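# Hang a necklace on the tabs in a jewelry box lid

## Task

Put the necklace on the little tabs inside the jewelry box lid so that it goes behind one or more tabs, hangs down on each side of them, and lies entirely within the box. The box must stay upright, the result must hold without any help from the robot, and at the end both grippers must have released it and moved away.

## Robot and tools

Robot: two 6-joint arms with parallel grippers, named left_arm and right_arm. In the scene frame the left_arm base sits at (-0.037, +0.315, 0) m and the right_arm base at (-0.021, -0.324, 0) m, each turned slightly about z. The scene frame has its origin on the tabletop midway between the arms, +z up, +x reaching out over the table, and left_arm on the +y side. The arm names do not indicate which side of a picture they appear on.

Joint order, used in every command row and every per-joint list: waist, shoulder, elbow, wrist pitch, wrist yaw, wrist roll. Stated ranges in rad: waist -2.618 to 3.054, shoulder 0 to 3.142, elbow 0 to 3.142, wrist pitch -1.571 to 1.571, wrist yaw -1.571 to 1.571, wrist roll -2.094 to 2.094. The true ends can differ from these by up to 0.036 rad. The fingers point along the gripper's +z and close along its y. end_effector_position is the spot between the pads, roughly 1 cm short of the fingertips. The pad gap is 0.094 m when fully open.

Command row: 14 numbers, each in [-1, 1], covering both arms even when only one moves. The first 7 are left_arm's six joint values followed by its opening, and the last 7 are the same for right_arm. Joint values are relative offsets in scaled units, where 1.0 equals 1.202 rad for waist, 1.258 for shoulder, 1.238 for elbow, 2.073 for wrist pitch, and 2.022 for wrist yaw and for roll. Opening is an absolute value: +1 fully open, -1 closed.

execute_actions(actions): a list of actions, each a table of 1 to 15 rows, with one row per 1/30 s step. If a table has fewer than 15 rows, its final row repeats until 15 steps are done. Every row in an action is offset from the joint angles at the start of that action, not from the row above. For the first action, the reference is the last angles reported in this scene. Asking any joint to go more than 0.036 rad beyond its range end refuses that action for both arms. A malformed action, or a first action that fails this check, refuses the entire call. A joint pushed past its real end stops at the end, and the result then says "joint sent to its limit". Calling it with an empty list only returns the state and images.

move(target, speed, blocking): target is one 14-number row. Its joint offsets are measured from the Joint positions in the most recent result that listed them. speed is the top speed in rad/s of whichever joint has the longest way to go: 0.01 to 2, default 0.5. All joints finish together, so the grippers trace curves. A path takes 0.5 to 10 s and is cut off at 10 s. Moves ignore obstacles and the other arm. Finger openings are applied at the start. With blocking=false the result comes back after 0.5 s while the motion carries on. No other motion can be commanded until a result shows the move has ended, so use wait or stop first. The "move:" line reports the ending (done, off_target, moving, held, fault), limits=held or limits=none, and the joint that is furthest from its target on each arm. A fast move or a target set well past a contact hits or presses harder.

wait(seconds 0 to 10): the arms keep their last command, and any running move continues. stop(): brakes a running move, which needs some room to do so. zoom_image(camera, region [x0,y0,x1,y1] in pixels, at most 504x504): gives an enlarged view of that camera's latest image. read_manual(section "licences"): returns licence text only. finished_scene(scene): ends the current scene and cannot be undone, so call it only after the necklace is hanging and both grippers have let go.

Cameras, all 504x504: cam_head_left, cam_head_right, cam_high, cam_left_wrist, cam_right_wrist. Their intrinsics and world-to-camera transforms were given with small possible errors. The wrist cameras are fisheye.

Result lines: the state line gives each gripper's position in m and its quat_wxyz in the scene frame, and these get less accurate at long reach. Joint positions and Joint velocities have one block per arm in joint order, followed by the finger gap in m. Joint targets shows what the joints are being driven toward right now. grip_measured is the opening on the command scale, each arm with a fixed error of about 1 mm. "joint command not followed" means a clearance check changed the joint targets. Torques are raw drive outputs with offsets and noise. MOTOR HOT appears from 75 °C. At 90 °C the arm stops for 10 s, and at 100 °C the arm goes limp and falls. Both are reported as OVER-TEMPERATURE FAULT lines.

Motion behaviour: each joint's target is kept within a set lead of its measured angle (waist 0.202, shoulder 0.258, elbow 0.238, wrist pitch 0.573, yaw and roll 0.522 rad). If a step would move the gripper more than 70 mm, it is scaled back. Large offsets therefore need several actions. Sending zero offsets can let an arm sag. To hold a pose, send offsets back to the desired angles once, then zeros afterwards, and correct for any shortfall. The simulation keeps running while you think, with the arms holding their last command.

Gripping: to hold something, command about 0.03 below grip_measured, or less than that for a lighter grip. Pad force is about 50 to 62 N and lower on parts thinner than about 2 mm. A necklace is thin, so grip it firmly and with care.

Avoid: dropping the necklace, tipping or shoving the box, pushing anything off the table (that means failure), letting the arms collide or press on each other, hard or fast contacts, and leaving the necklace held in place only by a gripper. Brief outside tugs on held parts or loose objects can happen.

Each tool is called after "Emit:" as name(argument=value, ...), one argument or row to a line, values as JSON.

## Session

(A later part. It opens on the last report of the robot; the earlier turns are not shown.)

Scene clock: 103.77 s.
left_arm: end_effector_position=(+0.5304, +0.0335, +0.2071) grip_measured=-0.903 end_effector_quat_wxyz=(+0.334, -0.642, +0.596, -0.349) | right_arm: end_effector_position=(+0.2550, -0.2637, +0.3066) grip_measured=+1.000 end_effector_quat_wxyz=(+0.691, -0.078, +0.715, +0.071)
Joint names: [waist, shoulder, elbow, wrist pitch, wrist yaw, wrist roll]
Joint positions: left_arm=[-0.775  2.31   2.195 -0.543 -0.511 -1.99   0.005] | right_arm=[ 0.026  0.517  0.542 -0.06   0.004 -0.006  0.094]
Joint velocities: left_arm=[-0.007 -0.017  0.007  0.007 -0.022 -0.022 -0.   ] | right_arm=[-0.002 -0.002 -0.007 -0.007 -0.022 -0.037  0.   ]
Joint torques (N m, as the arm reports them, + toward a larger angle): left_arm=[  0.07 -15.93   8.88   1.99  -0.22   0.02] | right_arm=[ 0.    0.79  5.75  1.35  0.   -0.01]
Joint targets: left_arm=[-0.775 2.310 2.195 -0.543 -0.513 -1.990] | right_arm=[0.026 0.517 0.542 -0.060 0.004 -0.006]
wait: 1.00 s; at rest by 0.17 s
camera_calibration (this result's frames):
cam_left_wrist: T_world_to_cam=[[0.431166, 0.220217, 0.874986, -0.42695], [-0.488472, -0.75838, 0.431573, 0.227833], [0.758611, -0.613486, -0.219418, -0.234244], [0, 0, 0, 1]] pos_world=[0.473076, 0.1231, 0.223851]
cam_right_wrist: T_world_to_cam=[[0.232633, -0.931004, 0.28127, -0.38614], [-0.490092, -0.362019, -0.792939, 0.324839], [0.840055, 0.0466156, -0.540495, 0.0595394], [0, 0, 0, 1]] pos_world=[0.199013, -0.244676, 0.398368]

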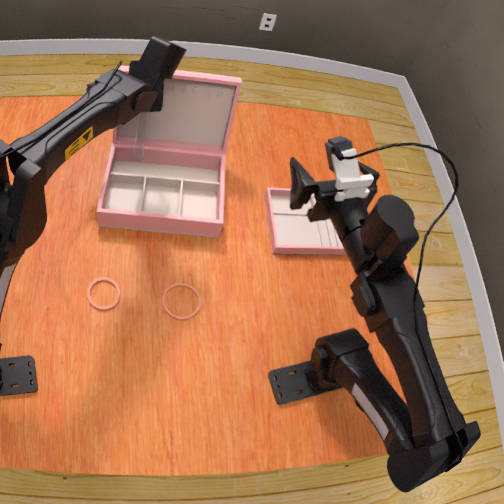

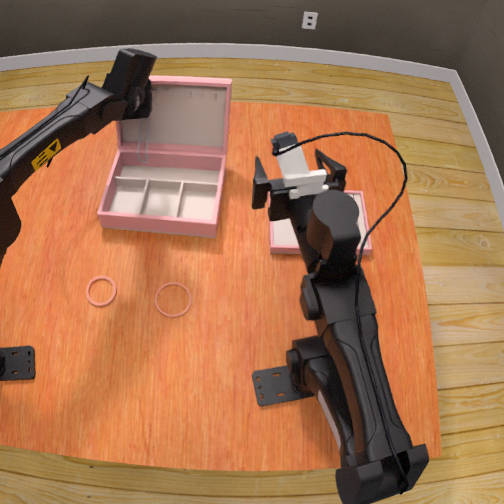

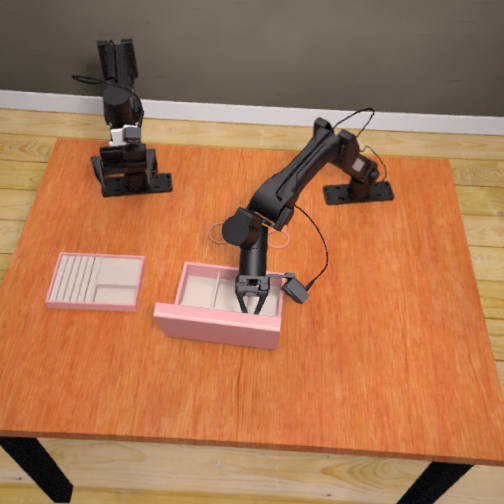

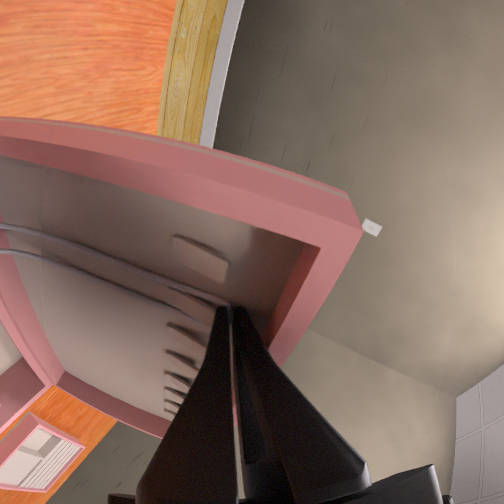

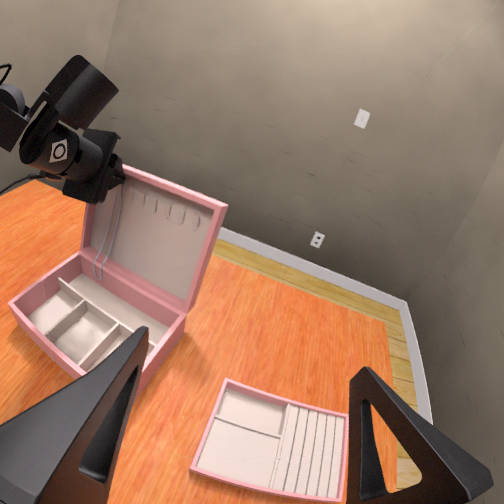

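Still on the lower finger; jiggle the fingers.

Emit:
execute_actions(
  actions=[
    [[0,0,0,0,0,0,-0.95,0,0,0,0,0,0,1],[0,0,0,0,0,0,-0.95,0,0,0,0,0,0,1],[0,0,0,0,0,0,-0.95,0,0,0,0,0,0,1],[0,0,0,0,0,0,-0.89,0,0,0,0,0,0,1],[0,0,0,0,0,0,-0.89,0,0,0,0,0,0,1],[0,0,0,0,0,0,-0.89,0,0,0,0,0,0,1],[0,0,0,0,0,0,-0.95,0,0,0,0,0,0,1],[0,0,0,0,0,0,-0.95,0,0,0,0,0,0,1],[0,0,0,0,0,0,-0.95,0,0,0,0,0,0,1],[0,0,0,0,0,0,-0.89,0,0,0,0,0,0,1],[0,0,0,0,0,0,-0.89,0,0,0,0,0,0,1],[0,0,0,0,0,0,-0.89,0,0,0,0,0,0,1],[0,0,0,0,0,0,-0.95,0,0,0,0,0,0,1]],
    [[0,0,0,0,0,0,-0.9,0,0,0,0,0,0,1]],
  ],
)

Emit:
zoom_image(
  camera="cam_left_wrist",
  region=[130,190,330,390],
)

Scene clock: 113.77 s.
left_arm: end_effector_position=(+0.5303, +0.0331, +0.2070) grip_measured=-0.903 end_effector_quat_wxyz=(+0.333, -0.642, +0.596, -0.349) | right_arm: end_effector_position=(+0.2550, -0.2637, +0.3066) grip_measured=+1.000 end_effector_quat_wxyz=(+0.691, -0.078, +0.715, +0.071)
Joint names: [waist, shoulder, elbow, wrist pitch, wrist yaw, wrist roll]
Joint positions: left_arm=[-0.775  2.31   2.195 -0.543 -0.508 -1.99   0.005] | right_arm=[ 0.026  0.517  0.542 -0.06   0.004 -0.006  0.094]
Joint velocities: left_arm=[ 0.007 -0.017 -0.007  0.051 -0.051  0.051 -0.   ] | right_arm=[ 0.007  0.012  0.002 -0.066 -0.051 -0.095  0.   ]
Joint torques (N m, as the arm reports them, + toward a larger angle): left_arm=[  0.03 -15.94   8.87   1.98  -0.18   0.02] | right_arm=[ 0.    0.79  5.75  1.35  0.01 -0.01]
Joint targets: left_arm=[-0.775 2.310 2.195 -0.543 -0.509 -1.990] | right_arm=[0.026 0.517 0.542 -0.060 0.004 -0.006]
camera_calibration (this result's frames):
cam_left_wrist: T_world_to_cam=[[0.432438, 0.220483, 0.874291, -0.427231], [-0.489674, -0.756764, 0.433045, 0.227794], [0.757111, -0.615383, -0.219289, -0.233654], [0, 0, 0, 1]] pos_world=[0.473198, 0.122797, 0.223641]
cam_right_wrist: T_world_to_cam=[[0.232633, -0.931004, 0.28127, -0.38614], [-0.490092, -0.362019, -0.792939, 0.324839], [0.840055, 0.0466156, -0.540495, 0.0595394], [0, 0, 0, 1]] pos_world=[0.199013, -0.244676, 0.398368]

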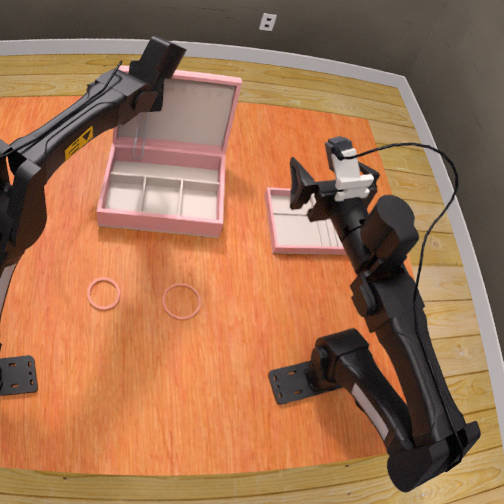

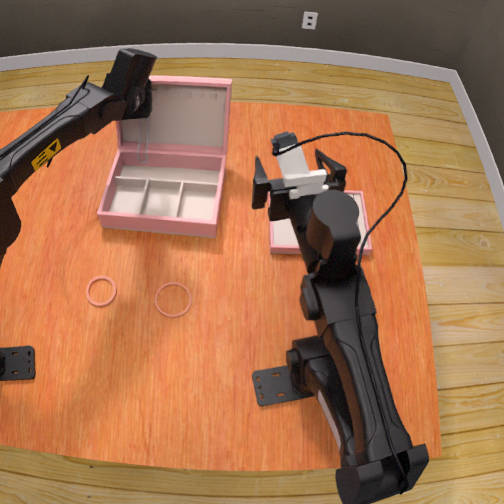

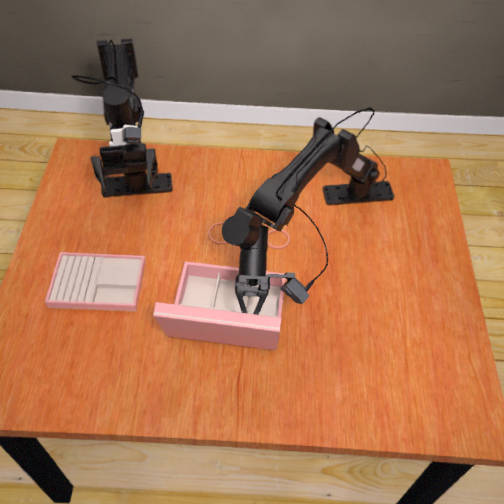

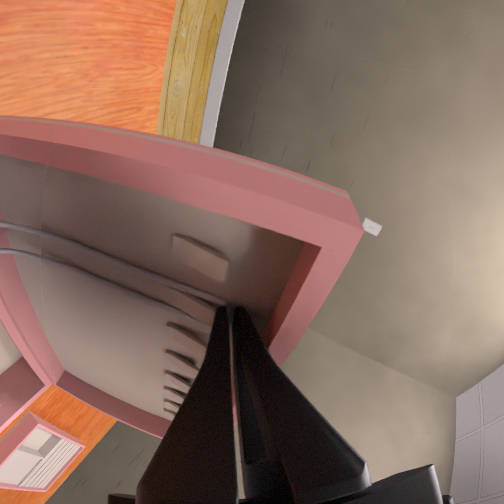

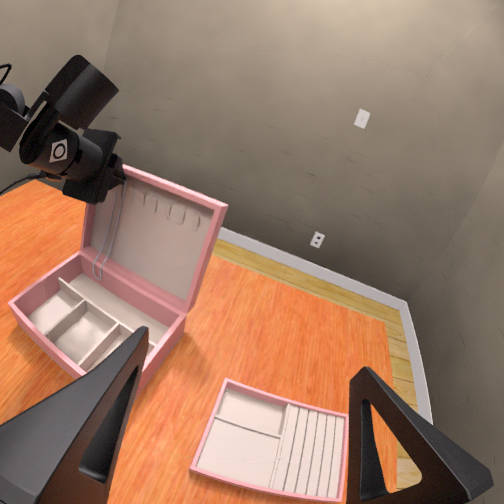

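Region (130, 190, 330, 390) of cam_left_wrist's 504x504 image, scaled by 2.520, with more detail than that image has.

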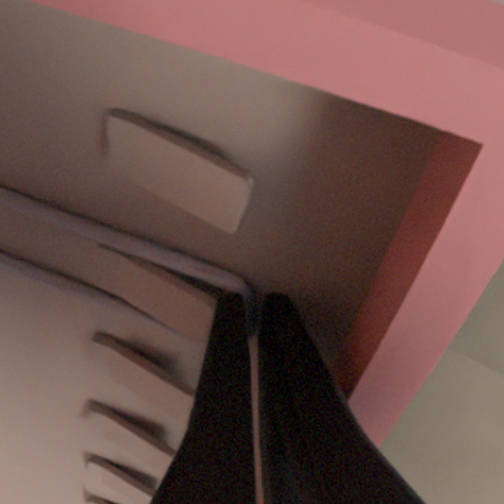

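Emit:
move(
  target=[-0.017,0,0,0,0,0,-0.91,0,0,0,0,0,0,1],
  speed=0.04,
)

Emit:
zoom_image(
  camera="cam_left_wrist",
  region=[130,190,330,390],
)

Emit:
zoom_image(
  camera="cam_right_wrist",
  region=[80,150,160,230],
)

Scene clock: 121.77 s.
left_arm: end_effector_position=(+0.5296, +0.0317, +0.2071) grip_measured=-0.909 end_effector_quat_wxyz=(+0.333, -0.641, +0.597, -0.350) | right_arm: end_effector_position=(+0.2550, -0.2637, +0.3066) grip_measured=+1.000 end_effector_quat_wxyz=(+0.691, -0.078, +0.715, +0.071)
Joint names: [waist, shoulder, elbow, wrist pitch, wrist yaw, wrist roll]
Joint positions: left_arm=[-0.777  2.31   2.195 -0.542 -0.509 -1.99   0.004] | right_arm=[ 0.026  0.517  0.542 -0.06   0.004 -0.006  0.094]
Joint velocities: left_arm=[ 0.012  0.017 -0.007 -0.007 -0.007  0.022  0.001] | right_arm=[ 0.017  0.007 -0.017  0.022 -0.037  0.022  0.   ]
Joint torques (N m, as the arm reports them, + toward a larger angle): left_arm=[ -1.19 -15.93   8.88   1.98  -0.21   0.02] | right_arm=[ 0.    0.78  5.76  1.35  0.01 -0.01]
Joint targets: left_arm=[-0.795 2.310 2.195 -0.543 -0.508 -1.990] | right_arm=[0.026 0.517 0.542 -0.060 0.004 -0.006]
move: done; limits=none; left_arm: farthest joint: the waist, 0.018 radians from its target (0.021 radians at the start); right_arm: farthest joint: the waist, 0.000 radians from its target (0.000 radians at the start)
camera_calibration (this result's frames):
cam_left_wrist: T_world_to_cam=[[0.432387, 0.219442, 0.874578, -0.426716], [-0.491487, -0.755823, 0.432633, 0.227356], [0.755964, -0.616909, -0.218955, -0.233396], [0, 0, 0, 1]] pos_world=[0.472688, 0.121496, 0.223732]
cam_right_wrist: T_world_to_cam=[[0.232633, -0.931004, 0.28127, -0.38614], [-0.490092, -0.362019, -0.792939, 0.324839], [0.840055, 0.0466156, -0.540495, 0.0595394], [0, 0, 0, 1]] pos_world=[0.199013, -0.244676, 0.398368]

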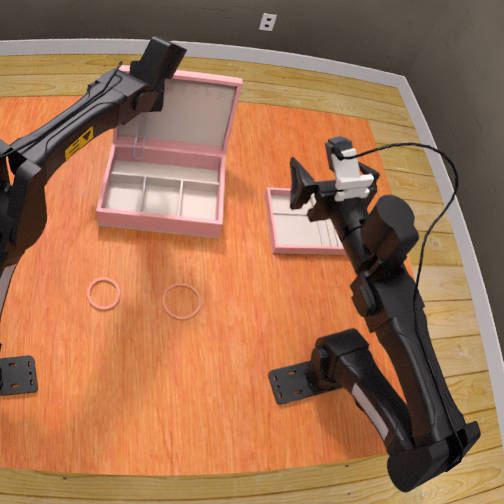

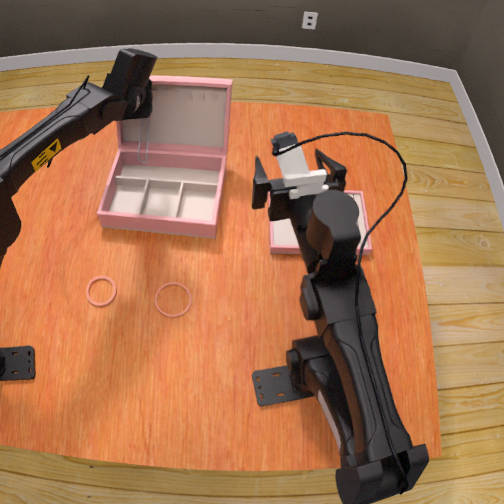

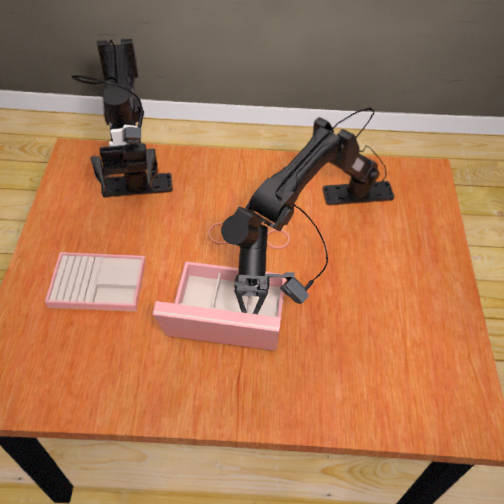

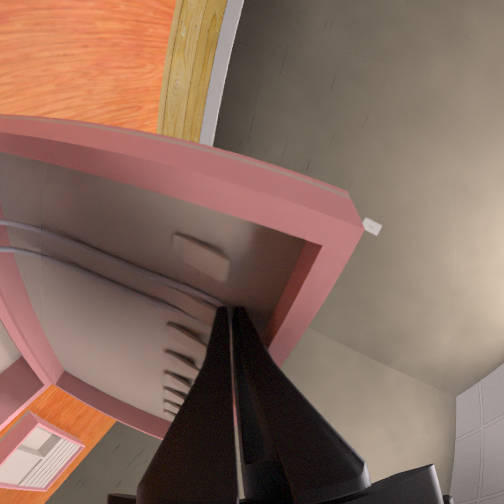

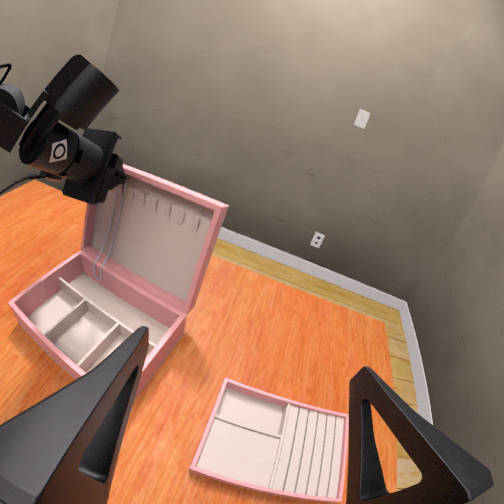

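Region (130, 190, 330, 390) of cam_left_wrist's 504x504 image, scaled by 2.520, with more detail than that image has.

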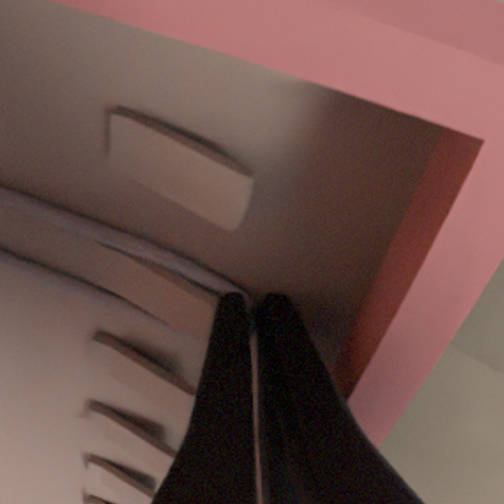

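Region (80, 150, 160, 230) of cam_right_wrist's 504x504 image, scaled by 6.300, with more detail than that image has.

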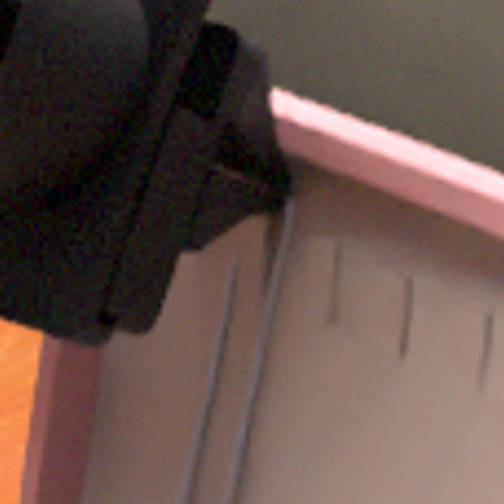

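It is slipping off on one side. Continue.

Emit:
move(
  target=[-0.02,0,0,0,0,0,-0.91,0,0,0,0,0,0,1],
  speed=0.04,
)

Emit:
zoom_image(
  camera="cam_left_wrist",
  region=[130,190,330,390],
)

Emit:
zoom_image(
  camera="cam_right_wrist",
  region=[80,150,160,230],
)

Scene clock: 129.60 s.
left_arm: end_effector_position=(+0.5253, +0.0218, +0.2081) grip_measured=-0.909 end_effector_quat_wxyz=(+0.331, -0.636, +0.601, -0.354) | right_arm: end_effector_position=(+0.2550, -0.2637, +0.3066) grip_measured=+1.000 end_effector_quat_wxyz=(+0.691, -0.078, +0.715, +0.071)
Joint names: [waist, shoulder, elbow, wrist pitch, wrist yaw, wrist roll]
Joint positions: left_arm=[-0.794  2.31   2.195 -0.537 -0.51  -1.99   0.004] | right_arm=[ 0.026  0.517  0.542 -0.06   0.004 -0.006  0.094]
Joint velocities: left_arm=[-0.002 -0.002 -0.002 -0.037 -0.051 -0.007  0.001] | right_arm=[-0.037 -0.007  0.002 -0.007  0.007  0.051  0.   ]
Joint torques (N m, as the arm reports them, + toward a larger angle): left_arm=[ -0.39 -15.98   8.87   1.94  -0.2    0.02] | right_arm=[ 0.    0.77  5.76  1.35  0.01 -0.01]
Joint targets: left_arm=[-0.802 2.310 2.195 -0.542 -0.509 -1.990] | right_arm=[0.026 0.517 0.542 -0.060 0.004 -0.006]
move: done; limits=none; left_arm: farthest joint: the waist, 0.007 radians from its target (0.024 radians at the start); right_arm: farthest joint: the waist, 0.000 radians from its target (0.000 radians at the start)
camera_calibration (this result's frames):
cam_left_wrist: T_world_to_cam=[[0.431554, 0.214565, 0.876198, -0.423401], [-0.505597, -0.746873, 0.431917, 0.224719], [0.747083, -0.629399, -0.213832, -0.232133], [0, 0, 0, 1]] pos_world=[0.46976, 0.112579, 0.224285]
cam_right_wrist: T_world_to_cam=[[0.232633, -0.931004, 0.28127, -0.38614], [-0.490092, -0.362019, -0.792939, 0.324839], [0.840055, 0.0466156, -0.540495, 0.0595394], [0, 0, 0, 1]] pos_world=[0.199013, -0.244676, 0.398368]

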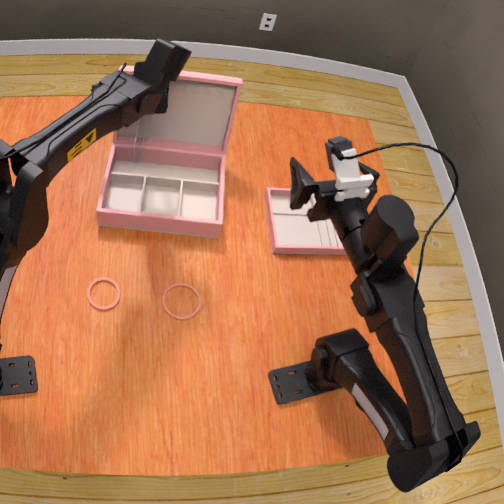

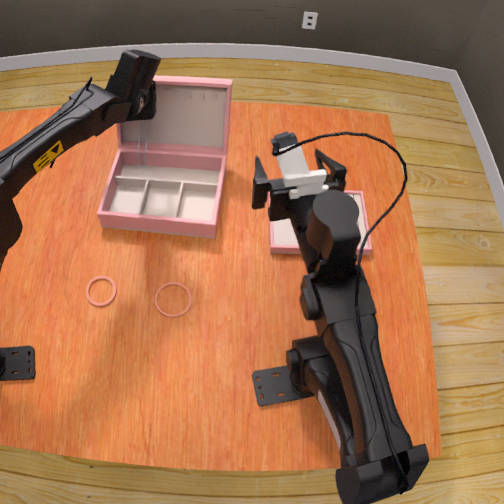

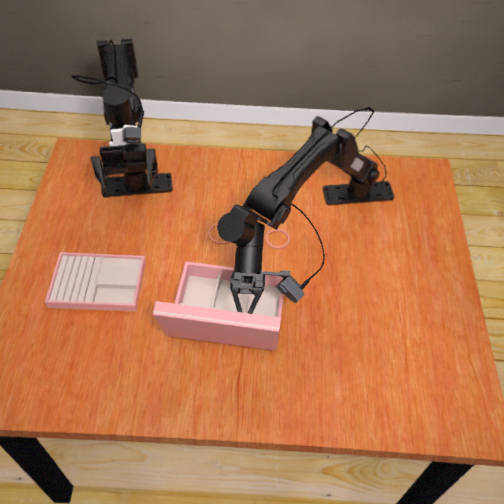

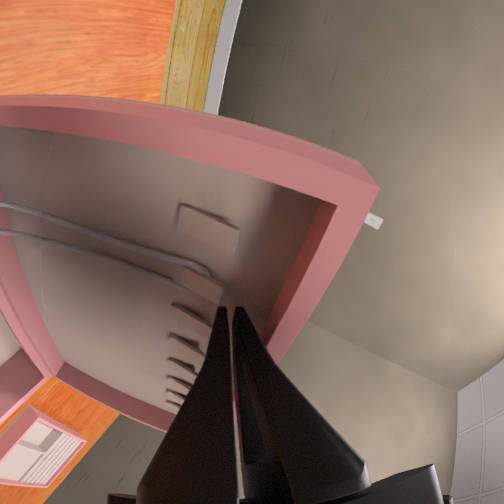

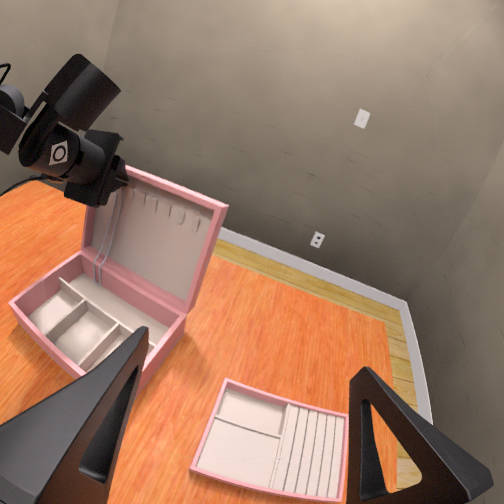

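Region (130, 190, 330, 390) of cam_left_wrist's 504x504 image, scaled by 2.520, with more detail than that image has.

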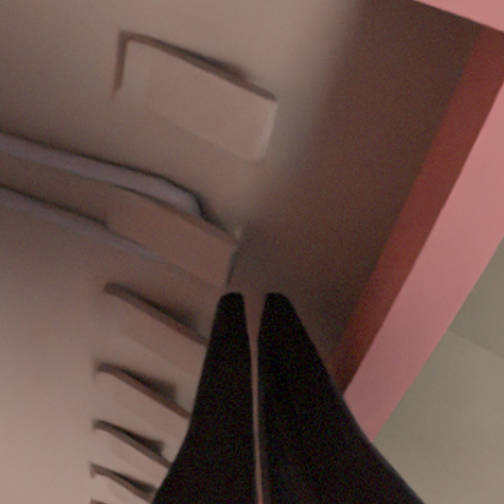

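Region (80, 150, 160, 230) of cam_right_wrist's 504x504 image, scaled by 6.300, with more detail than that image has.

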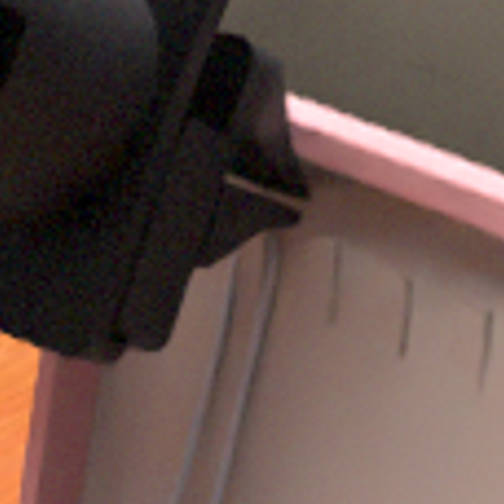

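Emit:
move(
  target=[-0.05,-0.24,-0.3,0,0,0,-0.97,0,0,0,0,0,0,1],
  speed=0.2,
)

Emit:
move(
  target=[0.2,-0.75,-0.55,0,0,0,-0.9,0,0,0,0,0,0,1],
  speed=0.7,
)

Emit:
zoom_image(
  camera="cam_head_left",
  region=[90,65,220,195],
)

Scene clock: 137.30 s.
left_arm: end_effector_position=(+0.4560, +0.0363, +0.2263) grip_measured=-0.968 end_effector_quat_wxyz=(+0.319, -0.622, +0.629, -0.340) | right_arm: end_effector_position=(+0.2550, -0.2637, +0.3066) grip_measured=+1.000 end_effector_quat_wxyz=(+0.691, -0.078, +0.715, +0.071)
Joint names: [waist, shoulder, elbow, wrist pitch, wrist yaw, wrist roll]
Joint positions: left_arm=[-0.845  2.023  1.848 -0.53  -0.51  -1.99   0.001] | right_arm=[ 0.026  0.517  0.542 -0.06   0.004 -0.006  0.094]
Joint velocities: left_arm=[-0.017 -0.007 -0.002 -0.007  0.007 -0.051  0.001] | right_arm=[ 0.007 -0.007 -0.022  0.022  0.007 -0.037  0.   ]
Joint torques (N m, as the arm reports them, + toward a larger angle): left_arm=[ -0.62 -14.7    6.76   1.87  -0.22   0.03] | right_arm=[ 0.    0.78  5.76  1.35  0.01 -0.01]
Joint targets: left_arm=[-0.854 2.008 1.823 -0.537 -0.510 -1.990] | right_arm=[0.026 0.517 0.542 -0.060 0.004 -0.006]
move: off_target (left_arm); limits=none; left_arm: farthest joint: the elbow, 0.024 radians from its target (0.371 radians at the start); right_arm: farthest joint: the waist, 0.000 radians from its target (0.000 radians at the start)
camera_calibration (this result's frames):
cam_left_wrist: T_world_to_cam=[[0.47776, 0.163953, 0.863055, -0.428794], [-0.52504, -0.734372, 0.430153, 0.201448], [0.704328, -0.658648, -0.264772, -0.135233], [0, 0, 0, 1]] pos_world=[0.405878, 0.129169, 0.247614]
cam_right_wrist: T_world_to_cam=[[0.232633, -0.931004, 0.28127, -0.38614], [-0.490092, -0.362019, -0.792939, 0.324839], [0.840055, 0.0466156, -0.540495, 0.0595394], [0, 0, 0, 1]] pos_world=[0.199013, -0.244676, 0.398368]

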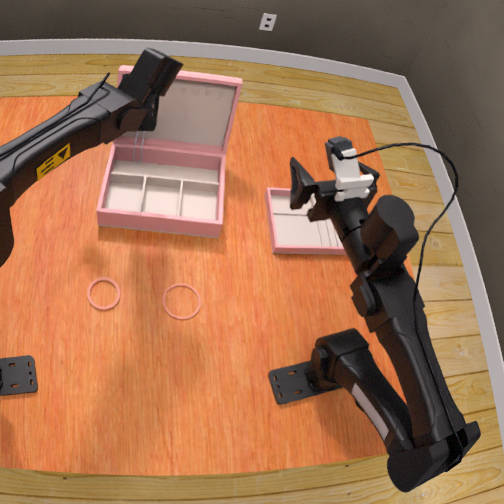

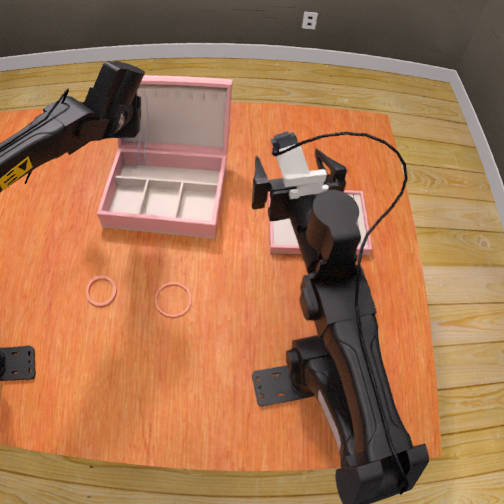

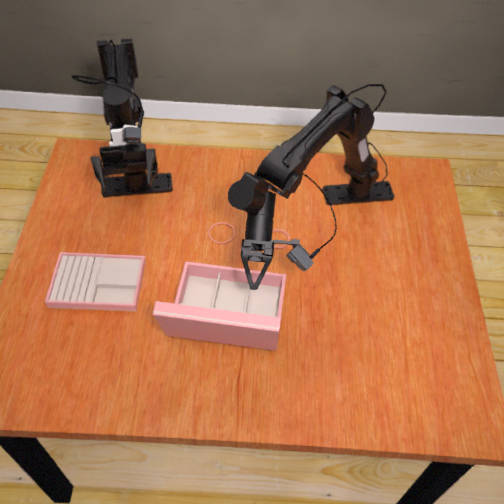

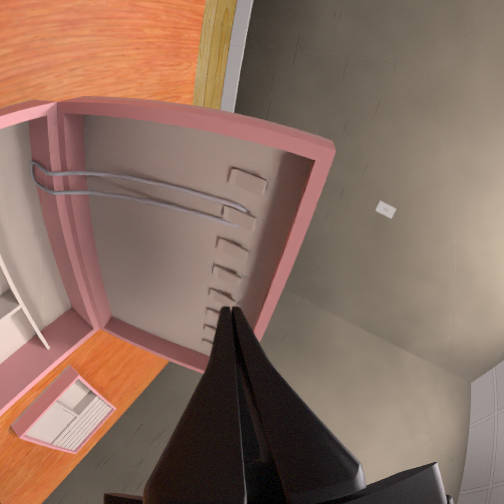

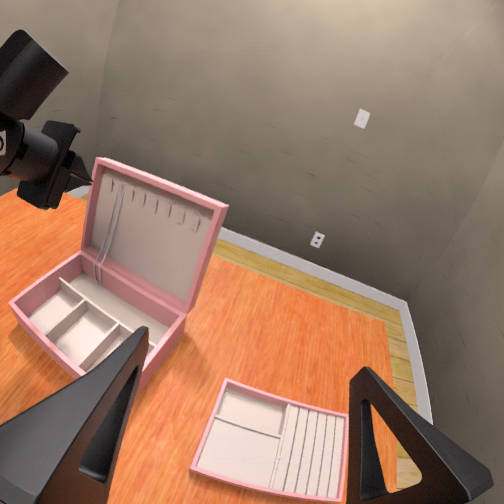

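Scene clock: 139.07 s.
left_arm: end_effector_position=(+0.3107, +0.2478, +0.3484) grip_measured=-0.902 end_effector_quat_wxyz=(-0.381, +0.664, -0.481, +0.426) | right_arm: end_effector_position=(+0.2550, -0.2637, +0.3066) grip_measured=+1.000 end_effector_quat_wxyz=(+0.691, -0.078, +0.715, +0.071)
Joint names: [waist, shoulder, elbow, wrist pitch, wrist yaw, wrist roll]
Joint positions: left_arm=[-0.614  1.089  1.195 -0.513 -0.505 -1.99   0.005] | right_arm=[ 0.026  0.517  0.542 -0.06   0.004 -0.006  0.094]
Joint velocities: left_arm=[-0.012  0.012 -0.002 -0.022 -0.037 -0.066 -0.   ] | right_arm=[-0.002 -0.012 -0.012  0.022 -0.007  0.022  0.   ]
Joint torques (N m, as the arm reports them, + toward a larger angle): left_arm=[ 0.7  -3.76  6.3   2.   -0.19  0.02] | right_arm=[-0.01  0.79  5.75  1.35  0.01 -0.01]
Joint targets: left_arm=[-0.605 1.079 1.167 -0.530 -0.510 -1.990] | right_arm=[0.026 0.517 0.542 -0.060 0.004 -0.006]
move: off_target (left_arm); limits=none; left_arm: farthest joint: the elbow, 0.028 radians from its target (0.681 radians at the start); right_arm: farthest joint: the waist, 0.000 radians from its target (0.000 radians at the start)
camera_calibration (this result's frames):
cam_left_wrist: T_world_to_cam=[[0.190324, 0.382553, 0.904119, -0.478532], [-0.462177, -0.777595, 0.426309, 0.220445], [0.866123, -0.498999, 0.0288123, -0.0534152], [0, 0, 0, 1]] pos_world=[0.239225, 0.327827, 0.340211]
cam_right_wrist: T_world_to_cam=[[0.232633, -0.931004, 0.28127, -0.38614], [-0.490092, -0.362019, -0.792939, 0.324839], [0.840055, 0.0466156, -0.540495, 0.0595394], [0, 0, 0, 1]] pos_world=[0.199013, -0.244676, 0.398368]

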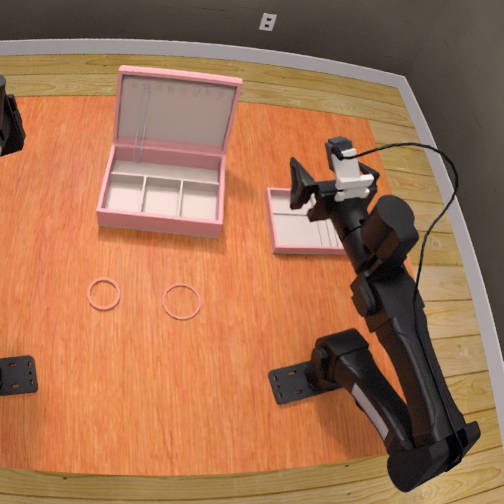

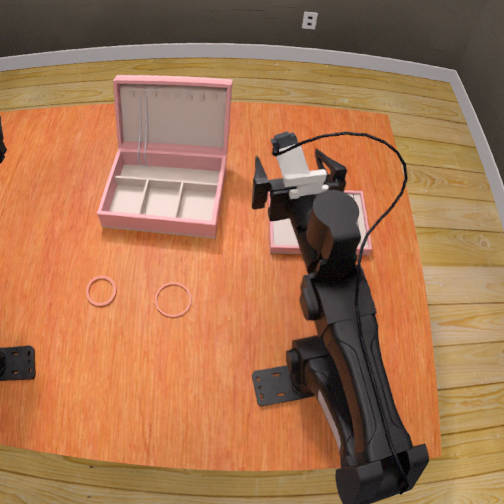

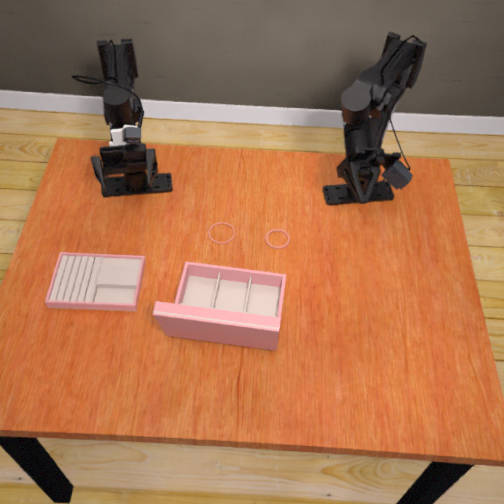

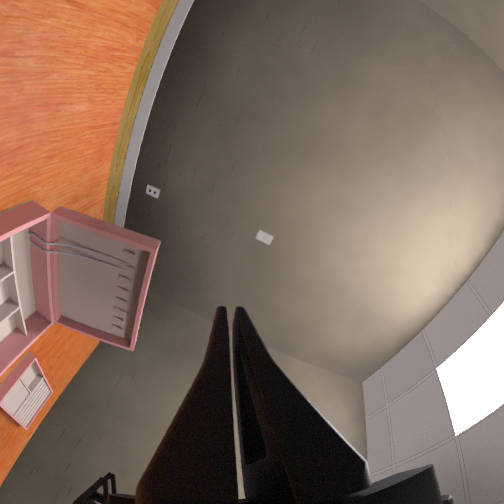

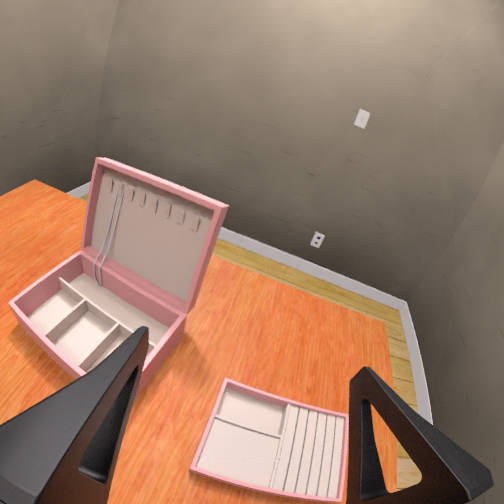

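Region (90, 65, 220, 195) of cam_head_left's 504x504 image, scaled by 3.877, with more detail than that image has.

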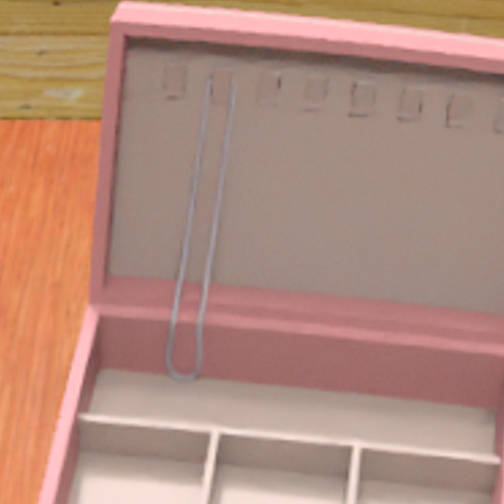

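Emit:
finished_scene(
  scene=2,
)

The scene is finished: the task was done.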